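# Place the cart parcel upright into the desk row's gap

## Task

On the desk, three parcels stand in a row with an empty space between two of them. Take the parcel that sits on the cart and set it into that space, aligned with the row, so the arrows printed on its sides point upward. The three desk parcels must stay where they are now and upright; only a slight shift is allowed. Open the gripper and move the robot away at the end. The robot must not tip over or finish leaning. The parcel must stay in place without the robot holding or propping it.

## Robot and tools

ROBOT. A Hello Robot Stretch 3 with a single arm. It has a two-wheeled base (0.33 m long, 0.34 m wide), a lift that rides up a mast, and a telescoping arm that reaches out to the robot's RIGHT side. At the arm's end is a wrist with yaw, pitch and roll, then a two-finger gripper. The base only drives straight or turns in place; it cannot slide sideways. To move the gripper forward or back, drive the base. Turning pivots about the midpoint of the drive wheels, 0.05 m behind the front edge. With the arm pulled in and the wrist folded, a turn sweeps a 0.28 m radius; an unfolded, level wrist reaches beyond that.

FRAMES. Base frame: origin on the floor between the drive wheels, x forward, y left, z up. The odometry frame is the base frame where the scene began. hand_pose, reported in the base frame, sits where the closed fingertips meet. Camera poses (T_world_to_cam) are also given relative to the base frame.

execute_actions takes "actions", a list run in order. Each action may hold "robot", "steps" (integer 1 to 450 control steps, 30 per second; defaults to 1) and "until". {"steps": n} alone waits. "robot" is one command, a list of up to 8 commands run one after another, or {"stop": true}, which brakes all motion and clears the queue. A command may contain:
- "base": exactly one of {"translate_m": d} (a relative drive in metres from wherever the base is when the command begins; positive forward, |d| at most 1) or {"rotate_rad": d} (a relative turn in radians; positive is counter-clockwise seen from above, |d| at most 3.2).
- "joints": absolute targets by name; unnamed joints keep their previous target. lift_m 0 to 1.1 (arm height on the mast); arm_m 0 to 0.52 (extension); wrist_yaw_rad -1.345 to 4.42 (0 along the arm, positive swings toward the robot's front, 3.0 folds it over the base); wrist_pitch_rad -1.57 to 0.451 (0 level, negative tips fingers down); wrist_roll_rad -2.911 to 2.911 (0 puts the fingers side by side, level); gripper_m -0.089 to 0.179 (larger is wider; the real fingertip gap is about 0.007 m smaller when almost shut, 0.025 m smaller when fully open, and zero below 0.007); head_pan_rad -3.953 to 1.73 (0 forward, positive left, -1.57 faces along the arm); head_tilt_rad -1.53 to 0.419 (negative looks down).
- "contact_limits": {"arm_m": effort percent 1 to 100}, the effort at which arm motion halts; smaller is gentler, too small stops instantly. Applies until arm_m's next command.
- In a queued list, {"pause_s": s} waits up to 15 s.
Motions in one command start together and keep going across later actions and while you think. A new command overrides at once. The next queued command starts only after the previous one ends "done" (or "off_target" for base or gripper). A whole call with any invalid or out-of-range value is rejected and nothing runs.
"until" ends an action early. {"robot": {"status": "ended"}} fires once nothing reads "moving" and the queue is not running; use it with steps 450 to wait for completion. Fields can also be tested, e.g. {"lift_m": [">", 0.3]} or {"base_status": ["!=", "moving"]}; {"any": {"status": "ended"}} fires when any single motion ends.

zoom_image: "camera" (head_camera, nav_camera or wrist_camera) and "region" [x0, y0, x1, y1] in pixels, origin top-left, at most 504 by 504, giving a sharper crop of the latest image. head_camera and nav_camera move with head pan/tilt; wrist_camera rides on the gripper.

finished_scene: "scene", the current scene's number. It ends the scene for good and reports success; make sure all motion has stopped first.

RESULTS. Each result is a snapshot plus one image per camera. base_status shows progress like (translate_m +0.12 of +0.30). joint_goals and joint_status give each joint's target and state: moving, done (within tolerance), off_target, contact_stop (pushed into something and went slack), time_out, stopped, not_commanded, torque_fault (wrist servo cut out for 10 s). refusals counts refused goals; queue is idle, running, done, dropped or stopped. Lines starting "refused:" or "dropped:" explain problems; "replaced:" is informational. "robot.on_its_own" appears when the robot changed a goal itself, a joint is slack or off, a motor strains at rest, or base_tilt differs from its start by 3 degrees or more. Also reported: lidar_m (12 sectors of 30 degrees, first straight ahead, counter-clockwise, plane 0.17 m up, misses tabletops), wrist_depth_mm and head_depth_mm (7x7 median depths), base_odometry, base_tilt in degrees, motor_effort in percent with peak in brackets, and speeds.

GRIPPER. Grasp by commanding below the parcel's width; release by commanding at least 0.02 above where the fingers made contact. Neither the reading nor "done" proves you hold it; check images or effort.

SPEED. Base is fast only when lift_m under 0.30, arm_m under 0.03 and wrist_yaw_rad over 2.54; otherwise slow.

AVOID. Fold or unfold the wrist only with lift_m between 0.32 and 0.95, pitch -0.4 and roll near 0, or it may strike the mast, base or head; once folded, lift_m may go down to 0.25. With yaw under -0.4 keep pitch at -0.5 or lower. Pushing into something rigid with the gripper above about 0.45 m can tip the robot; never push again after a contact_stop. Do not drive while gripping or pressing on fixed furniture. If tilt appears, back off in small steps, release what is pushed, and lower lift_m to about 0.2 if still leaning. Avoid drops, slams, knocking the desk parcels, and ending with the parcel held or leaning on the gripper.

Each tool is called after "Call:" as name(argument=value, ...) on one line, values as JSON.

## Session

I'll start by looking at the scene.

Call:
execute_actions(actions=[])

Scene clock: 0.00 s.
robot.base_odometry: x=+0.000 y=+0.000 heading=+0.000 (m, m, rad; robot's odometry frame)
robot.turned_by_wheels: +0.000 (rad since the last result)
robot.turned_by_imu: +0.000 (rad since the last result)
robot.base_tilt: forward=-0.8 right=+1.9 (deg)
robot.lidar_m: 1.32 1.21 1.55 2.13 2.15 2.16 2.34 2.25 1.83 2.09 2.01 2.08
robot.head_depth_mm: 1728 2075 2057 2057 2032 2019 1976 / 1723 1928 1902 1881 1888 1872 1833 / 1722 1791 1772 1769 1761 1749 1745 / 1635 1667 1666 1663 1639 1631 1631 / 1554 1573 1559 1553 1461 1470 1354 / 1489 1486 1475 1468 1427 1400 1358 / 1407 1401 1393 1387 1360 1335 1297
robot.base_status: not_commanded
robot.joint_positions: lift_m=+0.307 arm_m=+0.001 wrist_yaw_rad=+3.064 wrist_pitch_rad=-0.416 wrist_roll_rad=-0.008 gripper_m=+0.037 head_pan_rad=+0.009 head_tilt_rad=-0.020
robot.joint_goals: lift_m=+0.307 arm_m=+0.001 wrist_yaw_rad=+3.064 wrist_pitch_rad=-0.416 wrist_roll_rad=-0.008 gripper_m=+0.037 head_pan_rad=+0.009 head_tilt_rad=-0.020
robot.joint_status: lift_m=not_commanded arm_m=not_commanded wrist_yaw_rad=not_commanded wrist_pitch_rad=not_commanded wrist_roll_rad=not_commanded gripper_m=not_commanded head_pan_rad=not_commanded head_tilt_rad=not_commanded
robot.measured_speeds: translate_m=+0.000 rotate_rad=+0.000 lift_m=+0.000 arm_m=+0.000 wrist_yaw_rad=+0.000 wrist_pitch_rad=+0.000 wrist_roll_rad=+0.000 head_pan_rad=+0.000 head_tilt_rad=+0.000
robot: refusals=0 queue=idle queue_left=0
robot.motor_effort: left_wheel=+0 right_wheel=-2 lift_m=+19 arm_m=-1 wrist_yaw_rad=+0 wrist_pitch_rad=+5 wrist_roll_rad=+0 gripper_m=+0 head_pan_rad=-1 head_tilt_rad=+2 (%)
robot.hand_pose: x=-0.0039 y=+0.0776 z=+0.3202 quat_wxyz=(+0.172, +0.694, +0.120, +0.689) (m; robot's base frame)
robot.wrist_depth_mm: - - - - - - - / - - - - - - - / 917 907 899 903 884 891 883 / 719 721 709 701 697 699 696 / 589 595 - 580 576 582 573 / 498 500 - 512 486 493 495 / 441 - - - 432 427 426
pictures: head_camera (sideways: a quarter turn clockwise sets it upright), nav_camera (sideways: a quarter turn counterclockwise sets it upright), wrist_camera
Images, in order (width x height): head_camera 896x504, nav_camera 672x504, wrist_camera 644x364.

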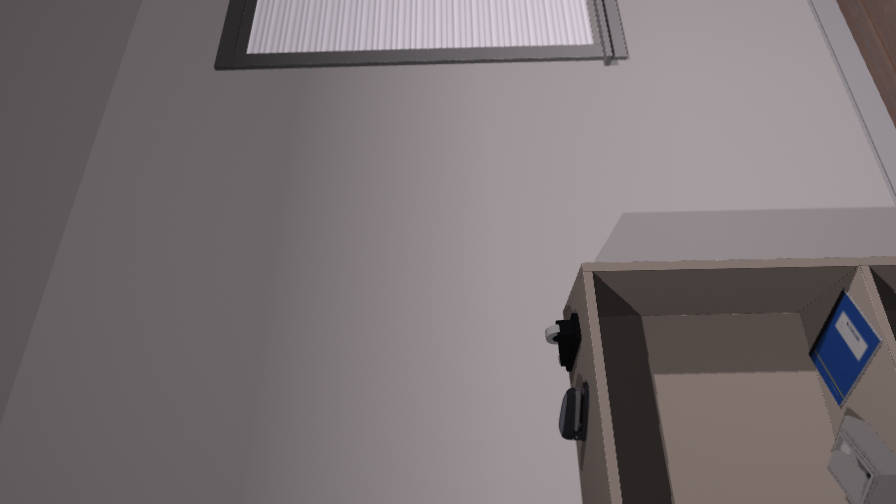

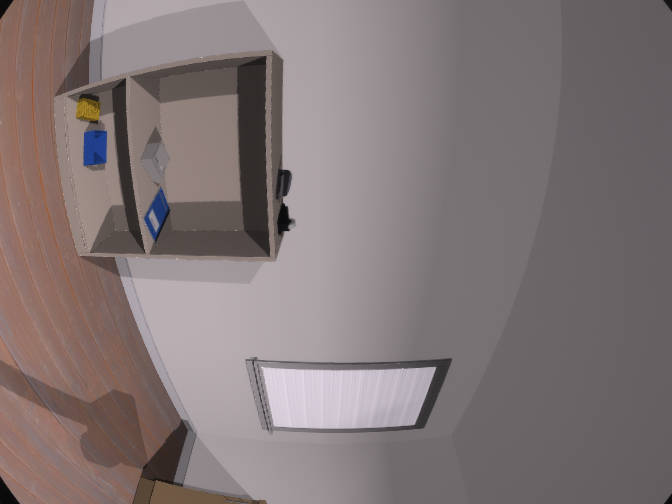

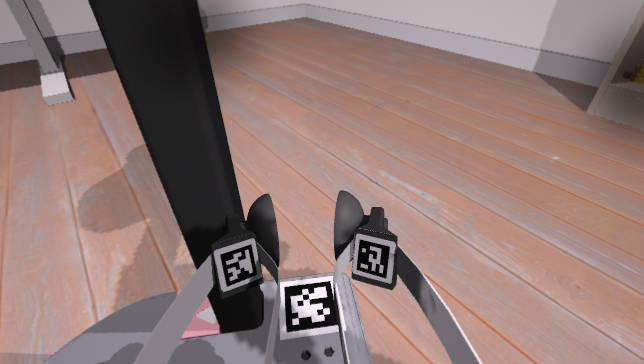

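Call:
execute_actions(actions=[{"robot": {"joints": {"head_pan_rad": -1.57, "head_tilt_rad": -0.4}}, "steps": 200, "until": {"robot": {"status": "ended"}}}])

Scene clock: 4.10 s.
robot.base_odometry: x=+0.000 y=+0.000 heading=+0.000 (m, m, rad; robot's odometry frame)
robot.turned_by_wheels: +0.000 (rad since the last result)
robot.turned_by_imu: -0.001 (rad since the last result)
robot.base_tilt: forward=-0.8 right=+1.8 (deg)
robot.lidar_m: 1.31 1.21 1.55 2.13 2.15 2.16 2.34 2.25 1.83 2.08 2.00 2.08
robot.head_depth_mm: 2536 2684 2802 2922 2331 1715 1357 / 2797 3000 3172 3313 2344 1720 1368 / 2699 2885 3092 3234 2345 1742 1369 / 2547 2709 2855 2428 2379 1735 1379 / 2396 2545 2584 2245 2297 1765 1384 / 2268 2421 2460 2105 2183 1766 1383 / 2182 2304 2352 1985 2091 1761 1388
robot.base_status: not_commanded
robot.joint_positions: lift_m=+0.307 arm_m=+0.001 wrist_yaw_rad=+3.064 wrist_pitch_rad=-0.416 wrist_roll_rad=-0.008 gripper_m=+0.037 head_pan_rad=-1.563 head_tilt_rad=-0.395
robot.joint_goals: lift_m=+0.307 arm_m=+0.001 wrist_yaw_rad=+3.064 wrist_pitch_rad=-0.416 wrist_roll_rad=-0.008 gripper_m=+0.037 head_pan_rad=-1.570 head_tilt_rad=-0.400
robot.joint_status: lift_m=not_commanded arm_m=not_commanded wrist_yaw_rad=not_commanded wrist_pitch_rad=not_commanded wrist_roll_rad=not_commanded gripper_m=not_commanded head_pan_rad=done head_tilt_rad=done
robot.measured_speeds: translate_m=+0.000 rotate_rad=+0.000 lift_m=+0.000 arm_m=+0.000 wrist_yaw_rad=+0.000 wrist_pitch_rad=+0.000 wrist_roll_rad=+0.000 head_pan_rad=+0.000 head_tilt_rad=+0.000
robot: refusals=0 queue=done queue_left=0
robot.motor_effort: left_wheel=+0(0) right_wheel=-1(1) lift_m=+19(19) arm_m=-1(1) wrist_yaw_rad=+1(1) wrist_pitch_rad=+5(5) wrist_roll_rad=+0(0) gripper_m=+1(0) head_pan_rad=-4(57) head_tilt_rad=-3(30) (%)
robot.hand_pose: x=-0.0039 y=+0.0776 z=+0.3202 quat_wxyz=(+0.172, +0.694, +0.120, +0.689) (m; robot's base frame)
robot.wrist_depth_mm: - - - - - - - / - - - - - - - / 931 923 893 910 890 894 866 / 725 723 704 700 712 689 699 / 592 594 - 584 580 575 578 / 501 500 - 514 483 493 488 / 442 - - - 432 432 426
pictures: head_camera (sideways: a quarter turn clockwise sets it upright), nav_camera (sideways: a quarter turn counterclockwise sets it upright), wrist_camera
camera_calibration (this result's frames):
head_camera: T_world_to_cam=[[0.0373865, 0.357011, -0.933352, 1.23078], [0.998956, 0.0111723, 0.0442878, -0.0612935], [0.0262389, -0.934033, -0.35622, 0.42217], [0, 0, 0, 1]] pos_world=[0.00413754, -0.0443979, 1.30186]
nav_camera: T_world_to_cam=[[-0.000440301, -0.344327, 0.93885, -1.17334], [-0.997706, -0.0634036, -0.0237214, 0.0852907], [0.0676944, -0.936706, -0.343509, 0.404215], [0, 0, 0, 1]] pos_world=[0.0572153, -0.0199729, 1.24246]
wrist_camera: T_world_to_cam=[[0.992169, -0.124882, -0.00229557, 0.00693619], [-0.0753329, -0.583646, -0.808506, 0.331725], [0.0996282, 0.802348, -0.588483, 0.295], [0, 0, 0, 1]] pos_world=[-0.0112824, -0.0422167, 0.44182]
Images, in order (width x height): head_camera 896x504, nav_camera 672x504, wrist_camera 644x364.

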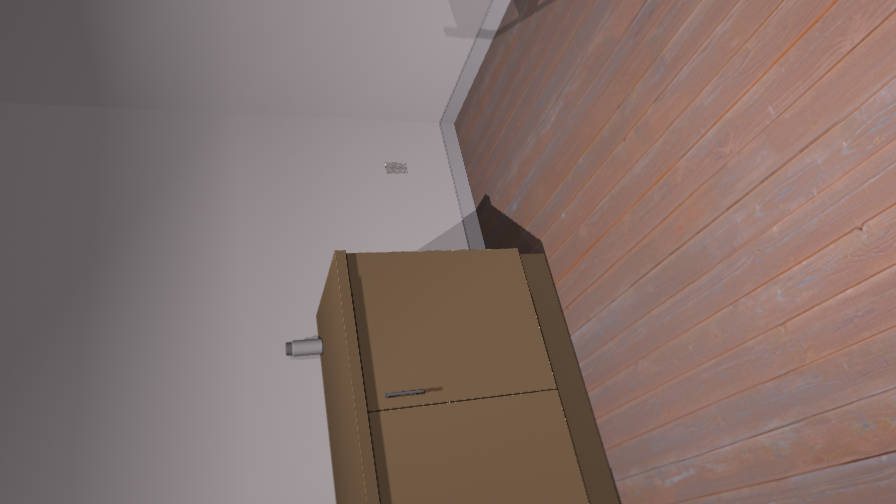

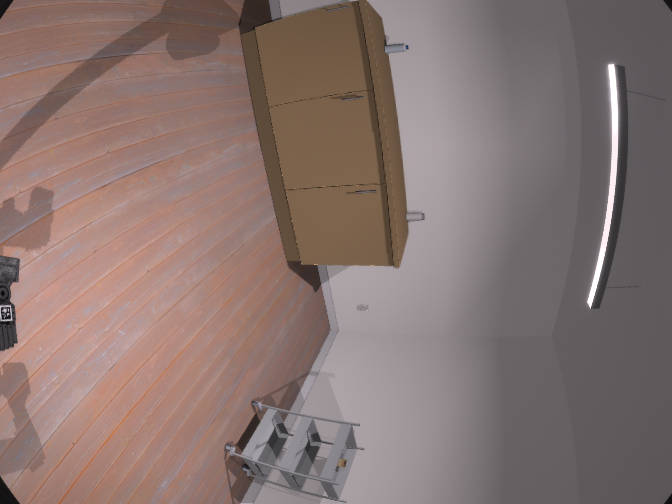

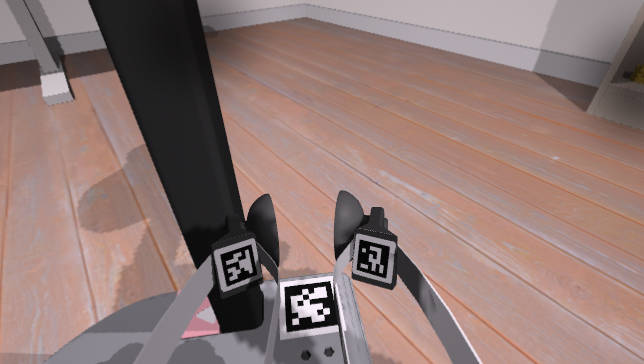

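Call:
execute_actions(actions=[{"robot": {"joints": {"head_pan_rad": -2.5, "head_tilt_rad": -0.3}}, "steps": 200, "until": {"robot": {"status": "ended"}}}])

Scene clock: 8.40 s.
robot.base_odometry: x=+0.000 y=+0.000 heading=+0.000 (m, m, rad; robot's odometry frame)
robot.turned_by_wheels: +0.000 (rad since the last result)
robot.turned_by_imu: -0.001 (rad since the last result)
robot.base_tilt: forward=-0.6 right=+1.9 (deg)
robot.lidar_m: 1.32 1.21 1.55 2.13 2.16 2.16 2.34 2.25 1.83 2.08 2.01 2.08
robot.head_depth_mm: 1892 1986 2099 2219 2317 1913 1461 / 1915 2018 2134 2239 2354 1914 1469 / 1963 2045 2167 2290 2411 1927 1471 / 1984 2079 2198 2319 2463 1926 1480 / 2017 2127 2236 2362 2486 1949 1482 / 2038 2147 2271 2364 2206 1952 1493 / 2067 2174 2295 2390 2245 1956 1496
robot.base_status: not_commanded
robot.joint_positions: lift_m=+0.307 arm_m=+0.001 wrist_yaw_rad=+3.064 wrist_pitch_rad=-0.416 wrist_roll_rad=-0.008 gripper_m=+0.037 head_pan_rad=-2.493 head_tilt_rad=-0.310
robot.joint_goals: lift_m=+0.307 arm_m=+0.001 wrist_yaw_rad=+3.064 wrist_pitch_rad=-0.416 wrist_roll_rad=-0.008 gripper_m=+0.037 head_pan_rad=-2.500 head_tilt_rad=-0.300
robot.joint_status: lift_m=not_commanded arm_m=not_commanded wrist_yaw_rad=not_commanded wrist_pitch_rad=not_commanded wrist_roll_rad=not_commanded gripper_m=not_commanded head_pan_rad=done head_tilt_rad=done
robot.measured_speeds: translate_m=+0.000 rotate_rad=+0.000 lift_m=+0.000 arm_m=+0.000 wrist_yaw_rad=+0.000 wrist_pitch_rad=+0.000 wrist_roll_rad=+0.000 head_pan_rad=+0.000 head_tilt_rad=+0.000
robot: refusals=0 queue=done queue_left=0
robot.motor_effort: left_wheel=+0(0) right_wheel=+0(1) lift_m=+19(19) arm_m=-1(1) wrist_yaw_rad=+0(0) wrist_pitch_rad=+5(5) wrist_roll_rad=+0(0) gripper_m=+0(0) head_pan_rad=-3(58) head_tilt_rad=+6(18) (%)
robot.hand_pose: x=-0.0039 y=+0.0776 z=+0.3202 quat_wxyz=(+0.172, +0.694, +0.120, +0.689) (m; robot's base frame)
robot.wrist_depth_mm: - - - - - - - / - - - - - - - / 929 904 915 891 885 878 877 / 722 711 706 708 700 698 697 / 591 592 - 576 584 574 569 / 503 498 - 509 484 491 492 / 442 - - - 432 423 423
pictures: head_camera (sideways: a quarter turn clockwise sets it upright), nav_camera (sideways: a quarter turn counterclockwise sets it upright), wrist_camera
camera_calibration (this result's frames):
head_camera: T_world_to_cam=[[0.244577, 0.134956, -0.960192, 1.26457], [0.609138, -0.79185, 0.0438626, -0.0583669], [-0.754409, -0.595617, -0.275875, 0.322366], [0, 0, 0, 1]] pos_world=[-0.0305353, -0.0248719, 1.30572]
nav_camera: T_world_to_cam=[[-0.211987, -0.156736, 0.964622, -1.20571], [-0.648724, 0.760788, -0.0189487, 0.0769507], [-0.730902, -0.629791, -0.262955, 0.304248], [0, 0, 0, 1]] pos_world=[0.0167019, -0.0559077, 1.24451]
wrist_camera: T_world_to_cam=[[0.992169, -0.124882, -0.00229574, 0.00693629], [-0.075333, -0.583646, -0.808506, 0.331725], [0.099628, 0.802348, -0.588483, 0.295], [0, 0, 0, 1]] pos_world=[-0.0112824, -0.0422167, 0.44182]
Images, in order (width x height): head_camera 896x504, nav_camera 672x504, wrist_camera 644x364.

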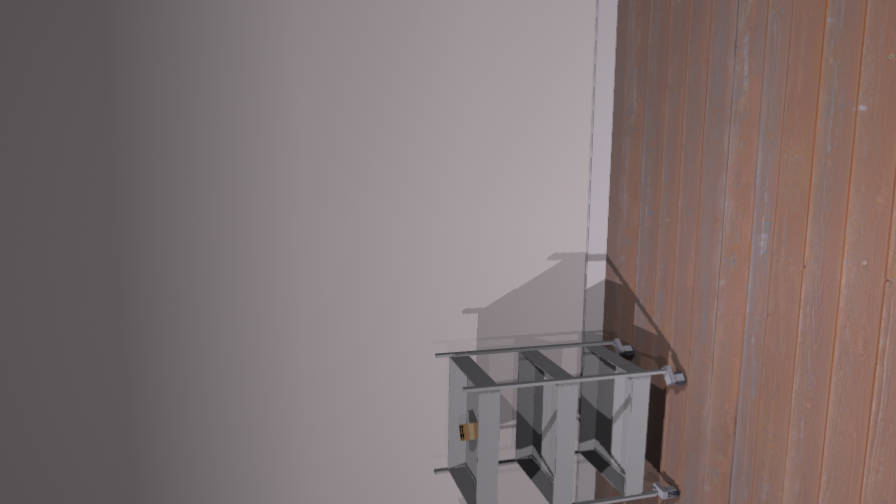

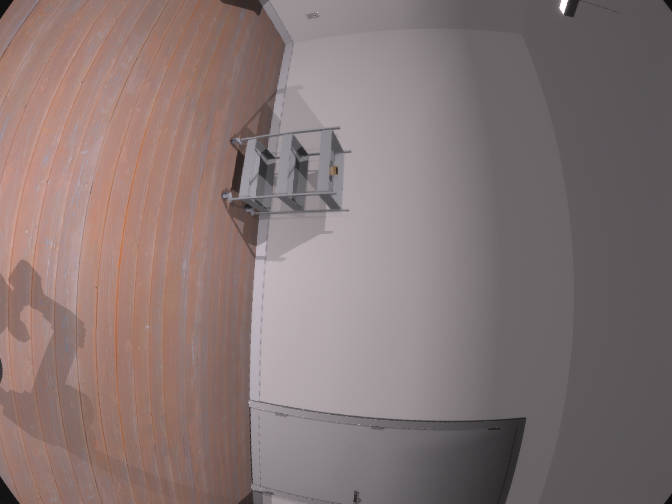

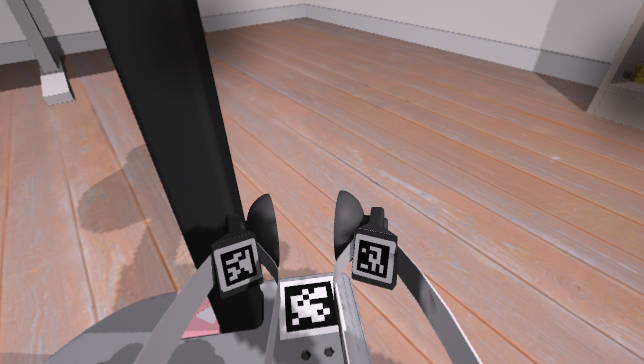

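Call:
execute_actions(actions=[{"robot": {"joints": {"head_pan_rad": 1.7, "head_tilt_rad": -0.3}}, "steps": 300, "until": {"robot": {"status": "ended"}}}])

Scene clock: 14.30 s.
robot.base_odometry: x=+0.000 y=+0.000 heading=+0.000 (m, m, rad; robot's odometry frame)
robot.turned_by_wheels: +0.000 (rad since the last result)
robot.turned_by_imu: -0.001 (rad since the last result)
robot.base_tilt: forward=-0.8 right=+1.8 (deg)
robot.lidar_m: 1.32 1.21 1.55 2.13 2.16 2.16 2.34 2.25 1.83 2.09 2.01 2.08
robot.head_depth_mm: 1910 1980 2070 2138 2227 1888 1459 / 2146 2282 2398 2498 2540 1911 1466 / 2119 2208 2324 2473 2550 1917 1475 / 2010 2119 2235 2358 2450 1938 1478 / 1940 2030 2121 2239 2359 1938 1488 / 1862 1927 2025 2131 2261 1938 1487 / 1778 1885 1979 - - - -
robot.base_status: not_commanded
robot.joint_positions: lift_m=+0.307 arm_m=+0.001 wrist_yaw_rad=+3.064 wrist_pitch_rad=-0.416 wrist_roll_rad=-0.008 gripper_m=+0.037 head_pan_rad=+1.693 head_tilt_rad=-0.310
robot.joint_goals: lift_m=+0.307 arm_m=+0.001 wrist_yaw_rad=+3.064 wrist_pitch_rad=-0.416 wrist_roll_rad=-0.008 gripper_m=+0.037 head_pan_rad=+1.700 head_tilt_rad=-0.300
robot.joint_status: lift_m=not_commanded arm_m=not_commanded wrist_yaw_rad=not_commanded wrist_pitch_rad=not_commanded wrist_roll_rad=not_commanded gripper_m=not_commanded head_pan_rad=done head_tilt_rad=done
robot.measured_speeds: translate_m=+0.000 rotate_rad=+0.000 lift_m=+0.000 arm_m=+0.000 wrist_yaw_rad=+0.000 wrist_pitch_rad=+0.000 wrist_roll_rad=+0.000 head_pan_rad=+0.000 head_tilt_rad=+0.000
robot: refusals=0 queue=done queue_left=0
robot.motor_effort: left_wheel=+0(0) right_wheel=-2(0) lift_m=+19(19) arm_m=-1(1) wrist_yaw_rad=-1(0) wrist_pitch_rad=+5(5) wrist_roll_rad=+0(0) gripper_m=+1(1) head_pan_rad=+5(57) head_tilt_rad=+6(6) (%)
robot.hand_pose: x=-0.0039 y=+0.0776 z=+0.3202 quat_wxyz=(+0.172, +0.694, +0.120, +0.689) (m; robot's base frame)
robot.wrist_depth_mm: - - - - - - - / - - - - - - - / 906 903 886 901 873 891 880 / 720 705 706 712 703 691 692 / 594 587 - 583 585 579 572 / 507 504 - 515 486 490 489 / 444 - - - 431 428 423
pictures: head_camera (sideways: a quarter turn clockwise sets it upright), nav_camera (sideways: a quarter turn counterclockwise sets it upright), wrist_camera
camera_calibration (this result's frames):
head_camera: T_world_to_cam=[[-0.00635724, -0.278995, -0.960272, 1.2662], [-0.990754, -0.128388, 0.0438606, -0.0486049], [-0.135524, 0.951671, -0.275599, 0.318231], [0, 0, 0, 1]] pos_world=[0.00302211, 0.0441723, 1.30573]
nav_camera: T_world_to_cam=[[-0.0288561, 0.261774, 0.964698, -1.20692], [0.983809, 0.178218, -0.0189322, 0.0669708], [-0.176882, 0.948532, -0.262678, 0.300508], [0, 0, 0, 1]] pos_world=[-0.047559, 0.0189637, 1.24452]
wrist_camera: T_world_to_cam=[[0.992169, -0.124882, -0.00229561, 0.00693617], [-0.0753331, -0.583646, -0.808506, 0.331725], [0.0996284, 0.802348, -0.588483, 0.295], [0, 0, 0, 1]] pos_world=[-0.0112824, -0.0422167, 0.44182]
Images, in order (width x height): head_camera 896x504, nav_camera 672x504, wrist_camera 644x364.

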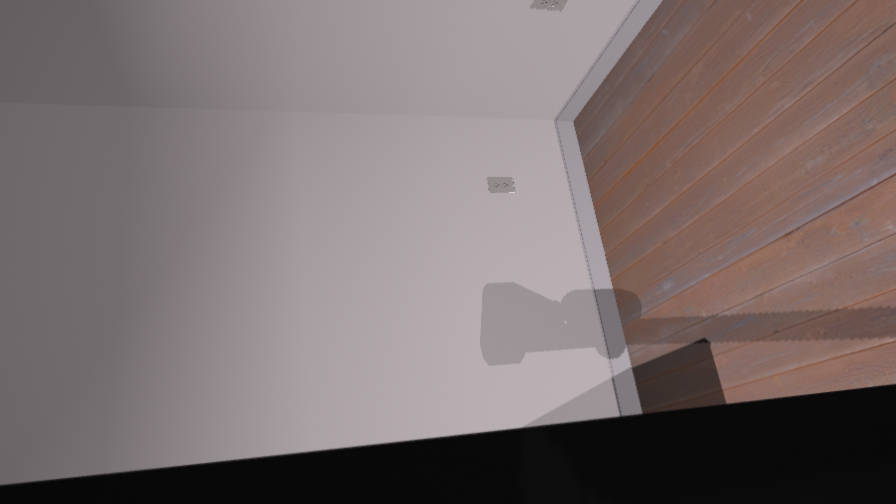

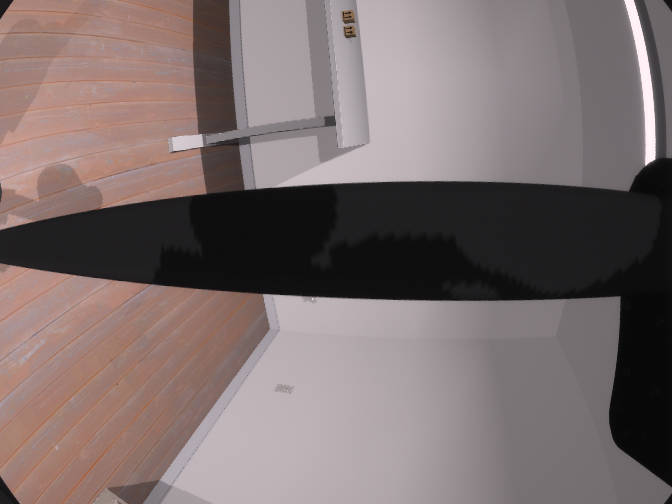

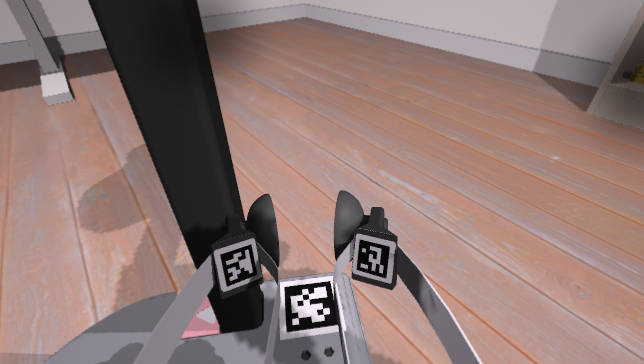

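Call:
execute_actions(actions=[{"robot": {"joints": {"head_pan_rad": -3.9, "head_tilt_rad": -0.3}}, "steps": 300, "until": {"robot": {"status": "ended"}}}])

Scene clock: 19.70 s.
robot.base_odometry: x=+0.000 y=+0.000 heading=+0.000 (m, m, rad; robot's odometry frame)
robot.turned_by_wheels: +0.000 (rad since the last result)
robot.turned_by_imu: -0.001 (rad since the last result)
robot.base_tilt: forward=-0.7 right=+1.8 (deg)
robot.lidar_m: 1.32 1.21 1.55 2.13 2.16 2.16 2.34 2.25 1.83 2.08 2.01 2.07
robot.head_depth_mm: - - - - - - - / 1824 1923 2037 1690 2275 1886 1471 / 1878 1968 2086 1903 2324 1918 1475 / 1930 2029 2168 2281 2432 1938 1473 / 1995 2114 2244 2382 2515 1940 1487 / 2085 2184 2363 2453 2605 1950 1492 / 2174 2301 2439 2069 2519 1939 1497
robot.base_status: not_commanded
robot.joint_positions: lift_m=+0.307 arm_m=+0.001 wrist_yaw_rad=+3.064 wrist_pitch_rad=-0.416 wrist_roll_rad=-0.008 gripper_m=+0.037 head_pan_rad=-3.893 head_tilt_rad=-0.310
robot.joint_goals: lift_m=+0.307 arm_m=+0.001 wrist_yaw_rad=+3.064 wrist_pitch_rad=-0.416 wrist_roll_rad=-0.008 gripper_m=+0.037 head_pan_rad=-3.900 head_tilt_rad=-0.300
robot.joint_status: lift_m=not_commanded arm_m=not_commanded wrist_yaw_rad=not_commanded wrist_pitch_rad=not_commanded wrist_roll_rad=not_commanded gripper_m=not_commanded head_pan_rad=done head_tilt_rad=done
robot.measured_speeds: translate_m=+0.000 rotate_rad=+0.000 lift_m=+0.000 arm_m=+0.000 wrist_yaw_rad=+0.000 wrist_pitch_rad=+0.000 wrist_roll_rad=+0.000 head_pan_rad=+0.000 head_tilt_rad=+0.000
robot: refusals=0 queue=done queue_left=0
robot.motor_effort: left_wheel=+0(0) right_wheel=-1(1) lift_m=+19(19) arm_m=-1(1) wrist_yaw_rad=+1(1) wrist_pitch_rad=+5(5) wrist_roll_rad=+0(0) gripper_m=+0(1) head_pan_rad=-5(59) head_tilt_rad=+6(6) (%)
robot.hand_pose: x=-0.0039 y=+0.0776 z=+0.3202 quat_wxyz=(+0.172, +0.694, +0.120, +0.689) (m; robot's base frame)
robot.wrist_depth_mm: - - - - - - - / - - - - - - - / 921 905 898 892 885 900 866 / 721 719 707 718 706 688 695 / 593 586 - 585 582 577 575 / 502 495 - 511 491 494 485 / 443 - - - 428 429 425
pictures: head_camera (sideways: a quarter turn clockwise sets it upright), nav_camera (sideways: a quarter turn counterclockwise sets it upright), wrist_camera
camera_calibration (this result's frames):
head_camera: T_world_to_cam=[[0.174361, -0.217892, -0.960272, 1.2651], [-0.676785, -0.734873, 0.0438606, -0.0505202], [-0.715234, 0.64225, -0.275599, 0.321767], [0, 0, 0, 1]] pos_world=[-0.024636, 0.0318741, 1.30573]
nav_camera: T_world_to_cam=[[-0.190283, 0.182073, 0.964698, -1.20594], [0.639451, 0.768598, -0.0189322, 0.0690714], [-0.744912, 0.613275, -0.262678, 0.303973], [0, 0, 0, 1]] pos_world=[-0.0472043, -0.0199389, 1.24452]
wrist_camera: T_world_to_cam=[[0.992169, -0.124883, -0.00229589, 0.00693627], [-0.0753334, -0.583646, -0.808506, 0.331725], [0.0996284, 0.802348, -0.588483, 0.295], [0, 0, 0, 1]] pos_world=[-0.0112824, -0.0422167, 0.44182]
Images, in order (width x height): head_camera 896x504, nav_camera 672x504, wrist_camera 644x364.

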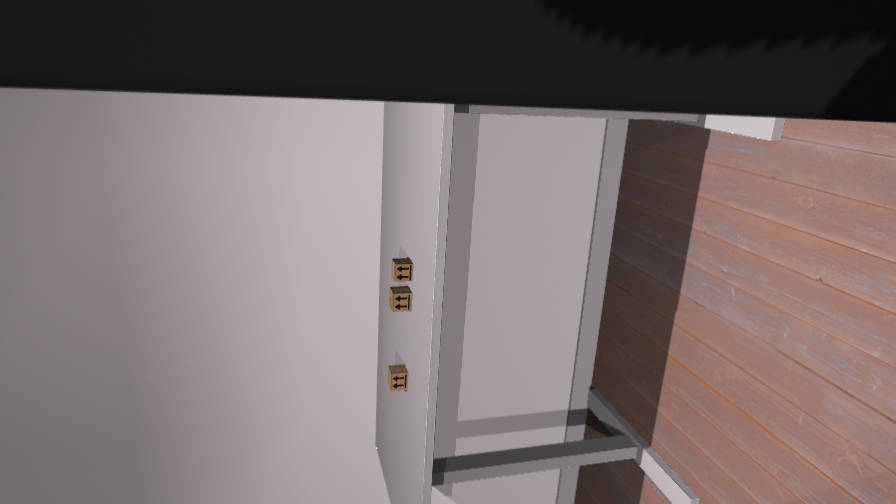

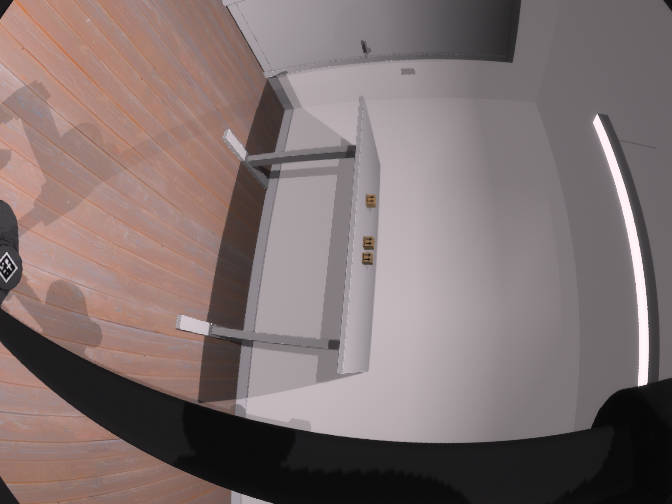

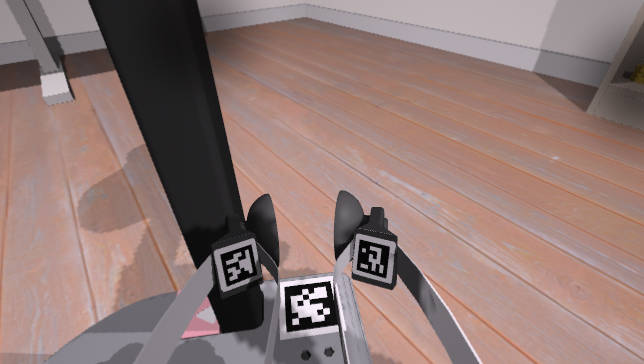

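Call:
execute_actions(actions=[{"robot": [{"joints": {"lift_m": 0.27, "head_pan_rad": -1.57, "head_tilt_rad": -0.5}}, {"base": {"rotate_rad": -2.04}}, {"base": {"translate_m": 1.0}}, {"base": {"translate_m": 0.33}}, {"base": {"rotate_rad": 1.166}}], "steps": 450, "until": {"robot": {"status": "ended"}}}])

Scene clock: 73.43 s.
robot.base_odometry: x=-0.601 y=-1.186 heading=-0.874 (m, m, rad; robot's odometry frame)
robot.turned_by_wheels: -0.874 (rad since the last result)
robot.turned_by_imu: -0.851 (rad since the last result)
robot.base_tilt: forward=-0.7 right=+1.8 (deg)
robot.lidar_m: 1.27 1.41 2.60 2.28 2.87 2.61 2.45 1.41 0.61 0.62 0.69 1.87
robot.head_depth_mm: 918 992 1078 1188 1318 1445 1267 / 934 1014 1112 1209 1023 917 1111 / 955 1037 1129 1244 1005 995 1058 / 971 1057 1157 1272 969 1029 1091 / 988 1078 1185 1289 1013 1032 1125 / 1008 1100 1215 1342 1436 1454 1254 / 1030 1129 1242 1376 1557 1602 1295
robot.base_status: done (rotate_rad +1.1659 of +1.1660)
robot.joint_positions: lift_m=+0.270 arm_m=+0.001 wrist_yaw_rad=+3.064 wrist_pitch_rad=-0.416 wrist_roll_rad=-0.008 gripper_m=+0.037 head_pan_rad=-1.577 head_tilt_rad=-0.495
robot.joint_goals: lift_m=+0.270 arm_m=+0.001 wrist_yaw_rad=+3.064 wrist_pitch_rad=-0.416 wrist_roll_rad=-0.008 gripper_m=+0.037 head_pan_rad=-1.570 head_tilt_rad=-0.500
robot.joint_status: lift_m=done arm_m=not_commanded wrist_yaw_rad=not_commanded wrist_pitch_rad=not_commanded wrist_roll_rad=not_commanded gripper_m=not_commanded head_pan_rad=done head_tilt_rad=done
robot.measured_speeds: translate_m=+0.000 rotate_rad=+0.000 lift_m=+0.000 arm_m=+0.000 wrist_yaw_rad=+0.000 wrist_pitch_rad=+0.000 wrist_roll_rad=+0.000 head_pan_rad=+0.000 head_tilt_rad=+0.000
robot: refusals=0 queue=done queue_left=0
robot.motor_effort: left_wheel=-3(12) right_wheel=+2(7) lift_m=+12(20) arm_m=-1(1) wrist_yaw_rad=+1(0) wrist_pitch_rad=+5(5) wrist_roll_rad=+0(0) gripper_m=+0(0) head_pan_rad=+4(59) head_tilt_rad=-3(22) (%)
robot.hand_pose: x=-0.0039 y=+0.0776 z=+0.2835 quat_wxyz=(+0.173, +0.694, +0.120, +0.689) (m; robot's base frame)
robot.wrist_depth_mm: - - - - - - - / - - - - - - - / 830 842 825 826 814 820 807 / 666 656 649 647 637 632 639 / 540 541 - 541 531 536 523 / 462 481 - - 444 452 451 / - - - - 397 394 388
pictures: head_camera (sideways: a quarter turn clockwise sets it upright), nav_camera (sideways: a quarter turn counterclockwise sets it upright), wrist_camera
camera_calibration (this result's frames):
head_camera: T_world_to_cam=[[0.0428702, 0.447519, -0.893246, 1.17842], [0.998989, -0.00711372, 0.0443812, -0.0614096], [0.0135071, -0.894246, -0.447372, 0.540864], [0, 0, 0, 1]] pos_world=[0.00352288, -0.0441365, 1.29731]
nav_camera: T_world_to_cam=[[-0.00575507, -0.435958, 0.899949, -1.12254], [-0.998474, -0.0469164, -0.0291126, 0.0923107], [0.0549142, -0.898743, -0.435023, 0.523383], [0, 0, 0, 1]] pos_world=[0.0569684, -0.0146624, 1.2406]
wrist_camera: T_world_to_cam=[[0.992169, -0.124884, -0.00227379, 0.00683853], [-0.0753614, -0.584012, -0.808239, 0.30194], [0.0996079, 0.802081, -0.58885, 0.273595], [0, 0, 0, 1]] pos_world=[-0.0112825, -0.0422546, 0.405161]
Images, in order (width x height): head_camera 896x504, nav_camera 672x504, wrist_camera 644x364.

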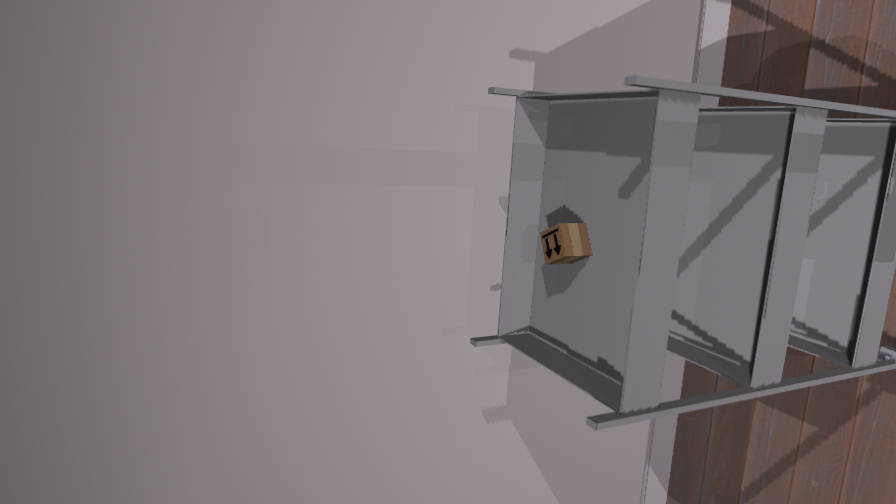

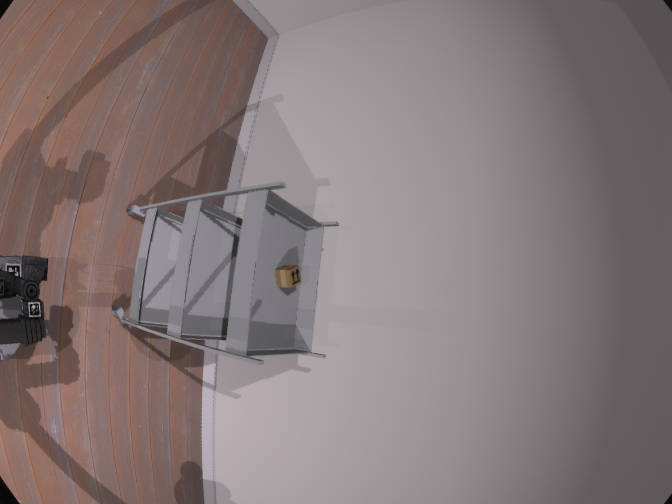

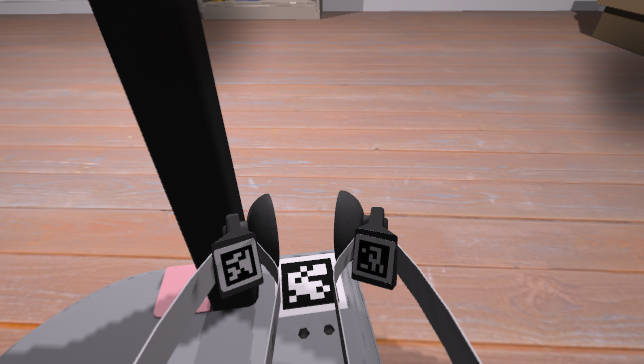

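Call:
zoom_image(camera="head_camera", region=[470, 160, 670, 320])

Region (470, 160, 670, 320) of head_camera's 896x504 image, scaled by 2.520, with more detail than that image has; it fills the top 403 rows of this view, and the rest is white.

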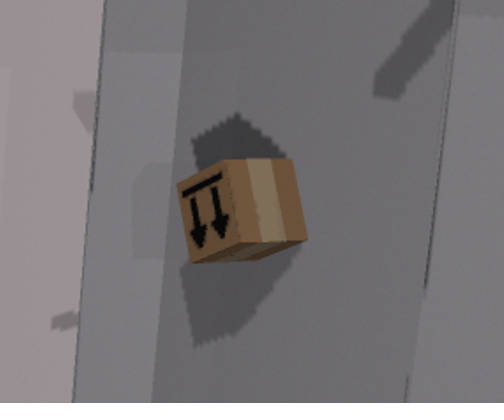

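Call:
execute_actions(actions=[{"robot": [{"base": {"rotate_rad": -1.57}}, {"base": {"translate_m": 0.27}}, {"base": {"rotate_rad": 1.57}}, {"joints": {"lift_m": 0.5}}], "steps": 450, "until": {"robot": {"status": "ended"}}}])

Scene clock: 118.97 s.
robot.base_odometry: x=-0.808 y=-1.360 heading=-0.874 (m, m, rad; robot's odometry frame)
robot.turned_by_wheels: +0.000 (rad since the last result)
robot.turned_by_imu: -0.001 (rad since the last result)
robot.base_tilt: forward=-0.8 right=+1.9 (deg)
robot.lidar_m: 1.25 1.36 2.18 2.53 3.15 2.75 2.04 1.09 0.36 0.36 0.40 1.61
robot.head_depth_mm: 705 762 829 912 996 820 622 / 717 778 846 933 1020 769 624 / 731 796 865 956 1043 770 626 / 745 811 885 982 1057 732 628 / 757 827 908 1005 1083 778 646 / 773 844 928 1029 1151 755 650 / 791 864 953 1059 1191 1366 635
robot.base_status: done (rotate_rad +1.5699 of +1.5700)
robot.joint_positions: lift_m=+0.500 arm_m=+0.002 wrist_yaw_rad=+3.064 wrist_pitch_rad=-0.416 wrist_roll_rad=-0.008 gripper_m=+0.037 head_pan_rad=-1.577 head_tilt_rad=-0.495
robot.joint_goals: lift_m=+0.500 arm_m=+0.002 wrist_yaw_rad=+3.064 wrist_pitch_rad=-0.416 wrist_roll_rad=-0.008 gripper_m=+0.037 head_pan_rad=-1.570 head_tilt_rad=-0.500
robot.joint_status: lift_m=done arm_m=not_commanded wrist_yaw_rad=not_commanded wrist_pitch_rad=not_commanded wrist_roll_rad=not_commanded gripper_m=not_commanded head_pan_rad=done head_tilt_rad=done
robot.measured_speeds: translate_m=+0.000 rotate_rad=+0.000 lift_m=+0.000 arm_m=+0.000 wrist_yaw_rad=+0.000 wrist_pitch_rad=+0.000 wrist_roll_rad=+0.000 head_pan_rad=+0.000 head_tilt_rad=+0.000
robot: refusals=0 queue=done queue_left=0
robot.motor_effort: left_wheel=-3(12) right_wheel=+2(9) lift_m=+25(27) arm_m=-1(2) wrist_yaw_rad=+0(1) wrist_pitch_rad=+5(5) wrist_roll_rad=+0(0) gripper_m=+0(1) head_pan_rad=+4(5) head_tilt_rad=-2(3) (%)
robot.hand_pose: x=-0.0039 y=+0.0775 z=+0.5127 quat_wxyz=(+0.173, +0.694, +0.120, +0.689) (m; robot's base frame)
robot.wrist_depth_mm: - - - - - - - / - - - - - - - / - - - - - - - / - - - - - - - / 826 835 - 823 839 820 816 / 717 722 - 703 691 705 708 / 624 615 623 617 607 609 611
pictures: head_camera (sideways: a quarter turn clockwise sets it upright), nav_camera (sideways: a quarter turn counterclockwise sets it upright), wrist_camera
camera_calibration (this result's frames):
head_camera: T_world_to_cam=[[0.0428378, 0.447579, -0.893218, 1.17838], [0.99899, -0.00704342, 0.0443811, -0.0614095], [0.0135728, -0.894217, -0.447429, 0.540938], [0, 0, 0, 1]] pos_world=[0.00352611, -0.0441364, 1.29731]
nav_camera: T_world_to_cam=[[-0.00572349, -0.436015, 0.899921, -1.12251], [-0.998471, -0.0469877, -0.029116, 0.0923151], [0.0549802, -0.898712, -0.43508, 0.523457], [0, 0, 0, 1]] pos_world=[0.0569695, -0.0146548, 1.2406]
wrist_camera: T_world_to_cam=[[0.992169, -0.124884, -0.00226491, 0.00734968], [-0.0753728, -0.584159, -0.808132, 0.487055], [0.0995997, 0.801974, -0.588998, 0.408647], [0, 0, 0, 1]] pos_world=[-0.0112826, -0.0422889, 0.634313]
Images, in order (width x height): head_camera 896x504, nav_camera 672x504, wrist_camera 644x364.

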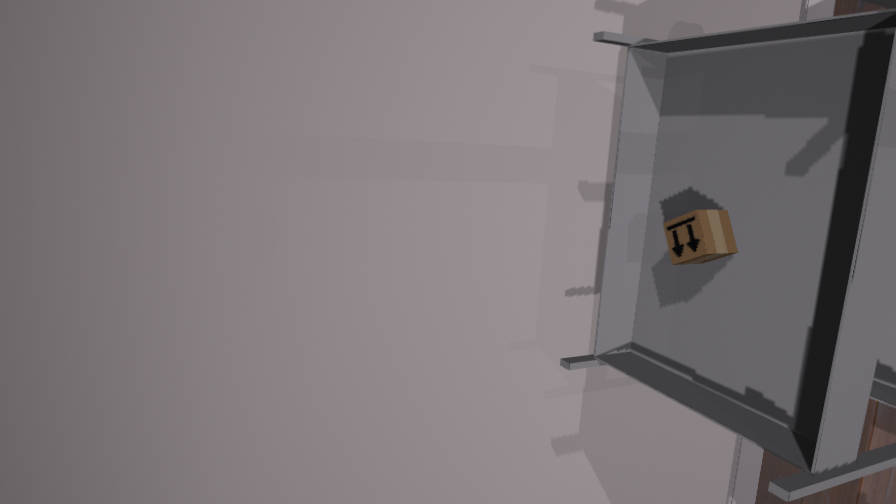

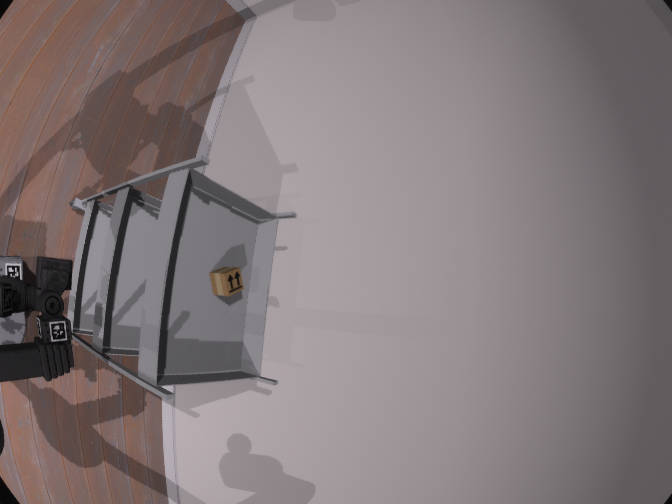

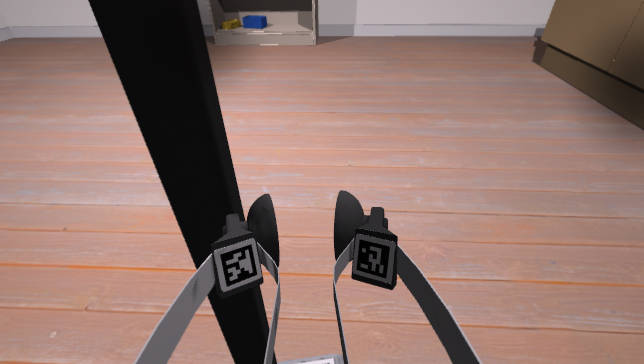

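Call:
execute_actions(actions=[{"robot": [{"joints": {"wrist_yaw_rad": 1.57, "gripper_m": 0.15}}, {"joints": {"lift_m": 1.05, "wrist_pitch_rad": -1.57, "head_tilt_rad": -0.8}}], "steps": 450, "until": {"robot": {"status": "ended"}}}])

Scene clock: 134.07 s.
robot.base_odometry: x=-0.808 y=-1.360 heading=-0.874 (m, m, rad; robot's odometry frame)
robot.turned_by_wheels: +0.000 (rad since the last result)
robot.turned_by_imu: -0.002 (rad since the last result)
robot.base_tilt: forward=-0.7 right=+1.8 (deg)
robot.lidar_m: 1.25 1.36 2.18 2.54 3.16 2.77 2.04 1.10 0.36 0.36 0.40 1.61
robot.head_depth_mm: 708 - - - - - 1104 / 721 - - - - - 1040 / 738 - - - - 871 1063 / 758 865 1014 883 785 - 1079 / 769 884 1037 888 786 - 1099 / 783 901 1052 1206 730 961 1100 / 799 923 1082 1329 1518 1306 1129
robot.base_status: done (rotate_rad +1.5699 of +1.5700)
robot.joint_positions: lift_m=+1.050 arm_m=+0.002 wrist_yaw_rad=+1.572 wrist_pitch_rad=-1.561 wrist_roll_rad=-0.008 gripper_m=+0.150 head_pan_rad=-1.577 head_tilt_rad=-0.790
robot.joint_goals: lift_m=+1.050 arm_m=+0.002 wrist_yaw_rad=+1.570 wrist_pitch_rad=-1.570 wrist_roll_rad=-0.008 gripper_m=+0.150 head_pan_rad=-1.570 head_tilt_rad=-0.800
robot.joint_status: lift_m=done arm_m=not_commanded wrist_yaw_rad=done wrist_pitch_rad=done wrist_roll_rad=not_commanded gripper_m=done head_pan_rad=done head_tilt_rad=done
robot.measured_speeds: translate_m=+0.000 rotate_rad=+0.000 lift_m=+0.000 arm_m=+0.000 wrist_yaw_rad=+0.000 wrist_pitch_rad=+0.000 wrist_roll_rad=+0.000 head_pan_rad=+0.000 head_tilt_rad=+0.000
robot: refusals=0 queue=done queue_left=0
robot.motor_effort: left_wheel=-3(3) right_wheel=+2(2) lift_m=+25(26) arm_m=-1(2) wrist_yaw_rad=-2(5) wrist_pitch_rad=-1(6) wrist_roll_rad=+0(0) gripper_m=+0(82) head_pan_rad=+5(3) head_tilt_rad=-6(29) (%)
robot.hand_pose: x=-0.0431 y=-0.1467 z=+0.9318 quat_wxyz=(+0.707, +0.707, +0.000, +0.006) (m; robot's base frame)
robot.wrist_depth_mm: 925 951 948 - 817 400 406 / 963 - - - 664 413 416 / - - - - 677 428 431 / - - - - 694 444 452 / - - - - - 465 471 / - - - - - - 565 / - - - - - - 699
pictures: head_camera (sideways: a quarter turn clockwise sets it upright), nav_camera (sideways: a quarter turn counterclockwise sets it upright), wrist_camera
camera_calibration (this result's frames):
head_camera: T_world_to_cam=[[0.044223, 0.688113, -0.724255, 0.958091], [0.998916, -0.0198976, 0.0420892, -0.0584084], [0.0145512, -0.725331, -0.688246, 0.85423], [0, 0, 0, 1]] pos_world=[0.00354535, -0.0408369, 1.28428]
nav_camera: T_world_to_cam=[[-0.00712301, -0.679009, 0.734096, -0.906295], [-0.998409, -0.0362375, -0.0432059, 0.110644], [0.0559389, -0.733235, -0.67767, 0.839062], [0, 0, 0, 1]] pos_world=[0.0570763, 0.00385718, 1.2387]
wrist_camera: T_world_to_cam=[[-0.0212456, -0.998844, 0.0431127, -0.195], [-0.978909, 0.0295469, 0.202149, -0.198439], [-0.203189, -0.0379086, -0.978405, 1.06585], [0, 0, 0, 1]] pos_world=[0.0181739, -0.148506, 1.09136]
Images, in order (width x height): head_camera 896x504, nav_camera 672x504, wrist_camera 644x364.

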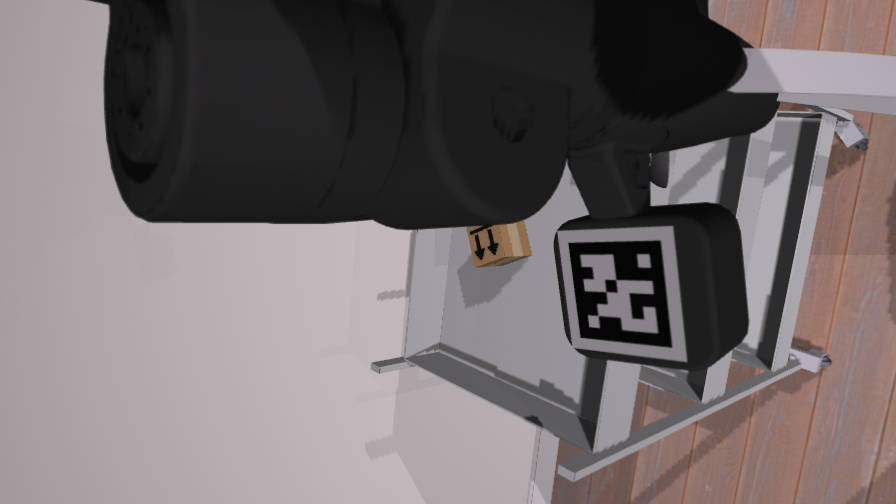

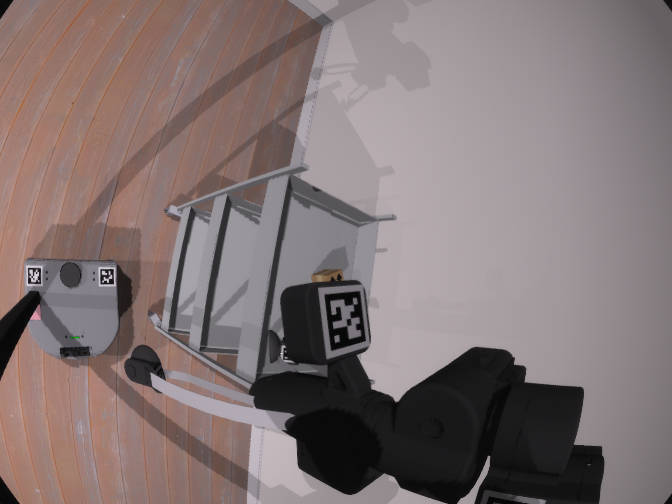

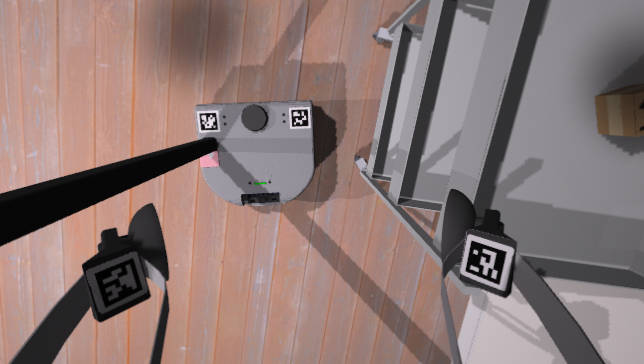

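Call:
execute_actions(actions=[{"robot": {"joints": {"arm_m": 0.38}, "base": {"translate_m": 0.04}}, "steps": 200, "until": {"robot": {"status": "ended"}}}])

Scene clock: 142.60 s.
robot.base_odometry: x=-0.782 y=-1.391 heading=-0.874 (m, m, rad; robot's odometry frame)
robot.turned_by_wheels: +0.000 (rad since the last result)
robot.turned_by_imu: -0.001 (rad since the last result)
robot.base_tilt: forward=-0.7 right=+1.9 (deg)
robot.lidar_m: 1.21 1.31 2.11 2.54 3.17 2.79 2.05 1.10 0.36 0.36 0.41 1.63
robot.head_depth_mm: 745 819 947 1028 725 746 1087 / 741 840 970 860 737 847 1050 / - - 1009 871 738 872 1063 / 768 863 1018 877 741 896 1077 / 776 890 1038 882 745 938 1096 / 790 909 1069 1281 733 1255 1121 / 805 930 1098 1332 1513 1305 1134
robot.base_status: done (translate_m +0.0400 of +0.0400)
robot.joint_positions: lift_m=+1.050 arm_m=+0.380 wrist_yaw_rad=+1.571 wrist_pitch_rad=-1.561 wrist_roll_rad=-0.008 gripper_m=+0.150 head_pan_rad=-1.577 head_tilt_rad=-0.790
robot.joint_goals: lift_m=+1.050 arm_m=+0.380 wrist_yaw_rad=+1.570 wrist_pitch_rad=-1.570 wrist_roll_rad=-0.008 gripper_m=+0.150 head_pan_rad=-1.570 head_tilt_rad=-0.800
robot.joint_status: lift_m=done arm_m=done wrist_yaw_rad=done wrist_pitch_rad=done wrist_roll_rad=not_commanded gripper_m=done head_pan_rad=done head_tilt_rad=done
robot.measured_speeds: translate_m=+0.000 rotate_rad=+0.000 lift_m=+0.000 arm_m=+0.000 wrist_yaw_rad=+0.000 wrist_pitch_rad=+0.000 wrist_roll_rad=+0.000 head_pan_rad=+0.000 head_tilt_rad=+0.000
robot: refusals=0 queue=done queue_left=0
robot.motor_effort: left_wheel=-3(4) right_wheel=+2(6) lift_m=+26(26) arm_m=+3(3) wrist_yaw_rad=-2(3) wrist_pitch_rad=-1(1) wrist_roll_rad=+0(0) gripper_m=+1(1) head_pan_rad=+4(4) head_tilt_rad=-5(5) (%)
robot.hand_pose: x=-0.0431 y=-0.5249 z=+0.9318 quat_wxyz=(+0.707, +0.707, +0.000, +0.006) (m; robot's base frame)
robot.wrist_depth_mm: 927 943 379 385 392 573 444 / 979 - 395 399 403 588 438 / - - 404 411 415 604 423 / - - 425 431 434 588 416 / - - 439 446 453 519 403 / - - 452 464 474 577 393 / - - - - 747 537 369
pictures: head_camera (sideways: a quarter turn clockwise sets it upright), nav_camera (sideways: a quarter turn counterclockwise sets it upright), wrist_camera
camera_calibration (this result's frames):
head_camera: T_world_to_cam=[[0.044225, 0.68843, -0.723954, 0.957698], [0.998916, -0.0199161, 0.042083, -0.0584004], [0.0145528, -0.72503, -0.688564, 0.854643], [0, 0, 0, 1]] pos_world=[0.00354539, -0.0408292, 1.28426]
nav_camera: T_world_to_cam=[[-0.00712494, -0.67933, 0.733798, -0.905908], [-0.998409, -0.0362184, -0.0432243, 0.110668], [0.0559406, -0.732938, -0.677991, 0.83948], [0, 0, 0, 1]] pos_world=[0.0570765, 0.00388485, 1.2387]
wrist_camera: T_world_to_cam=[[-0.0227147, -0.998812, 0.0431127, -0.572752], [-0.978864, 0.0309866, 0.202149, -0.186508], [-0.203245, -0.0376097, -0.978405, 1.05167], [0, 0, 0, 1]] pos_world=[0.0181708, -0.526739, 1.09136]
Images, in order (width x height): head_camera 896x504, nav_camera 672x504, wrist_camera 644x364.

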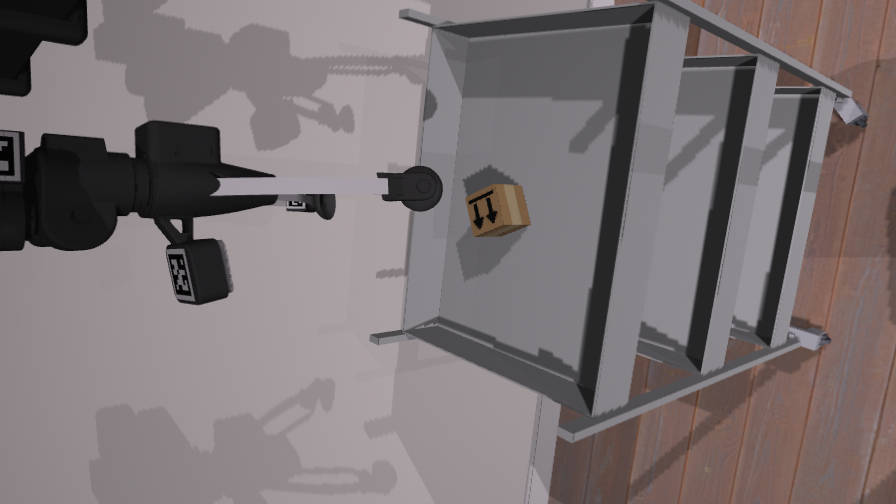

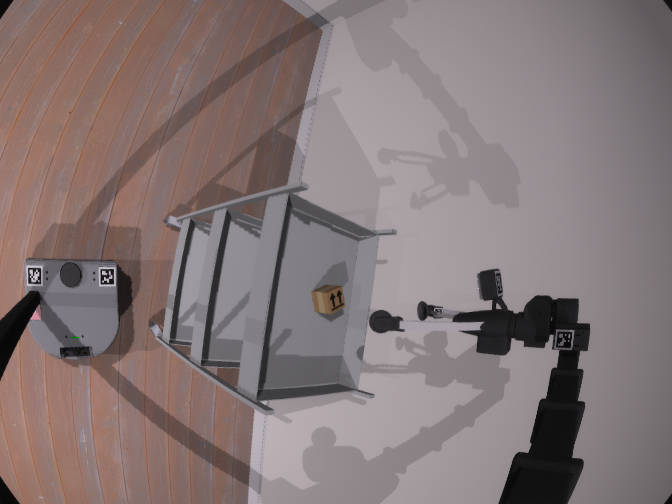

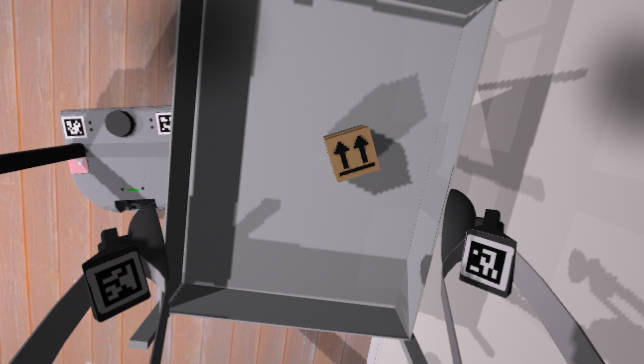

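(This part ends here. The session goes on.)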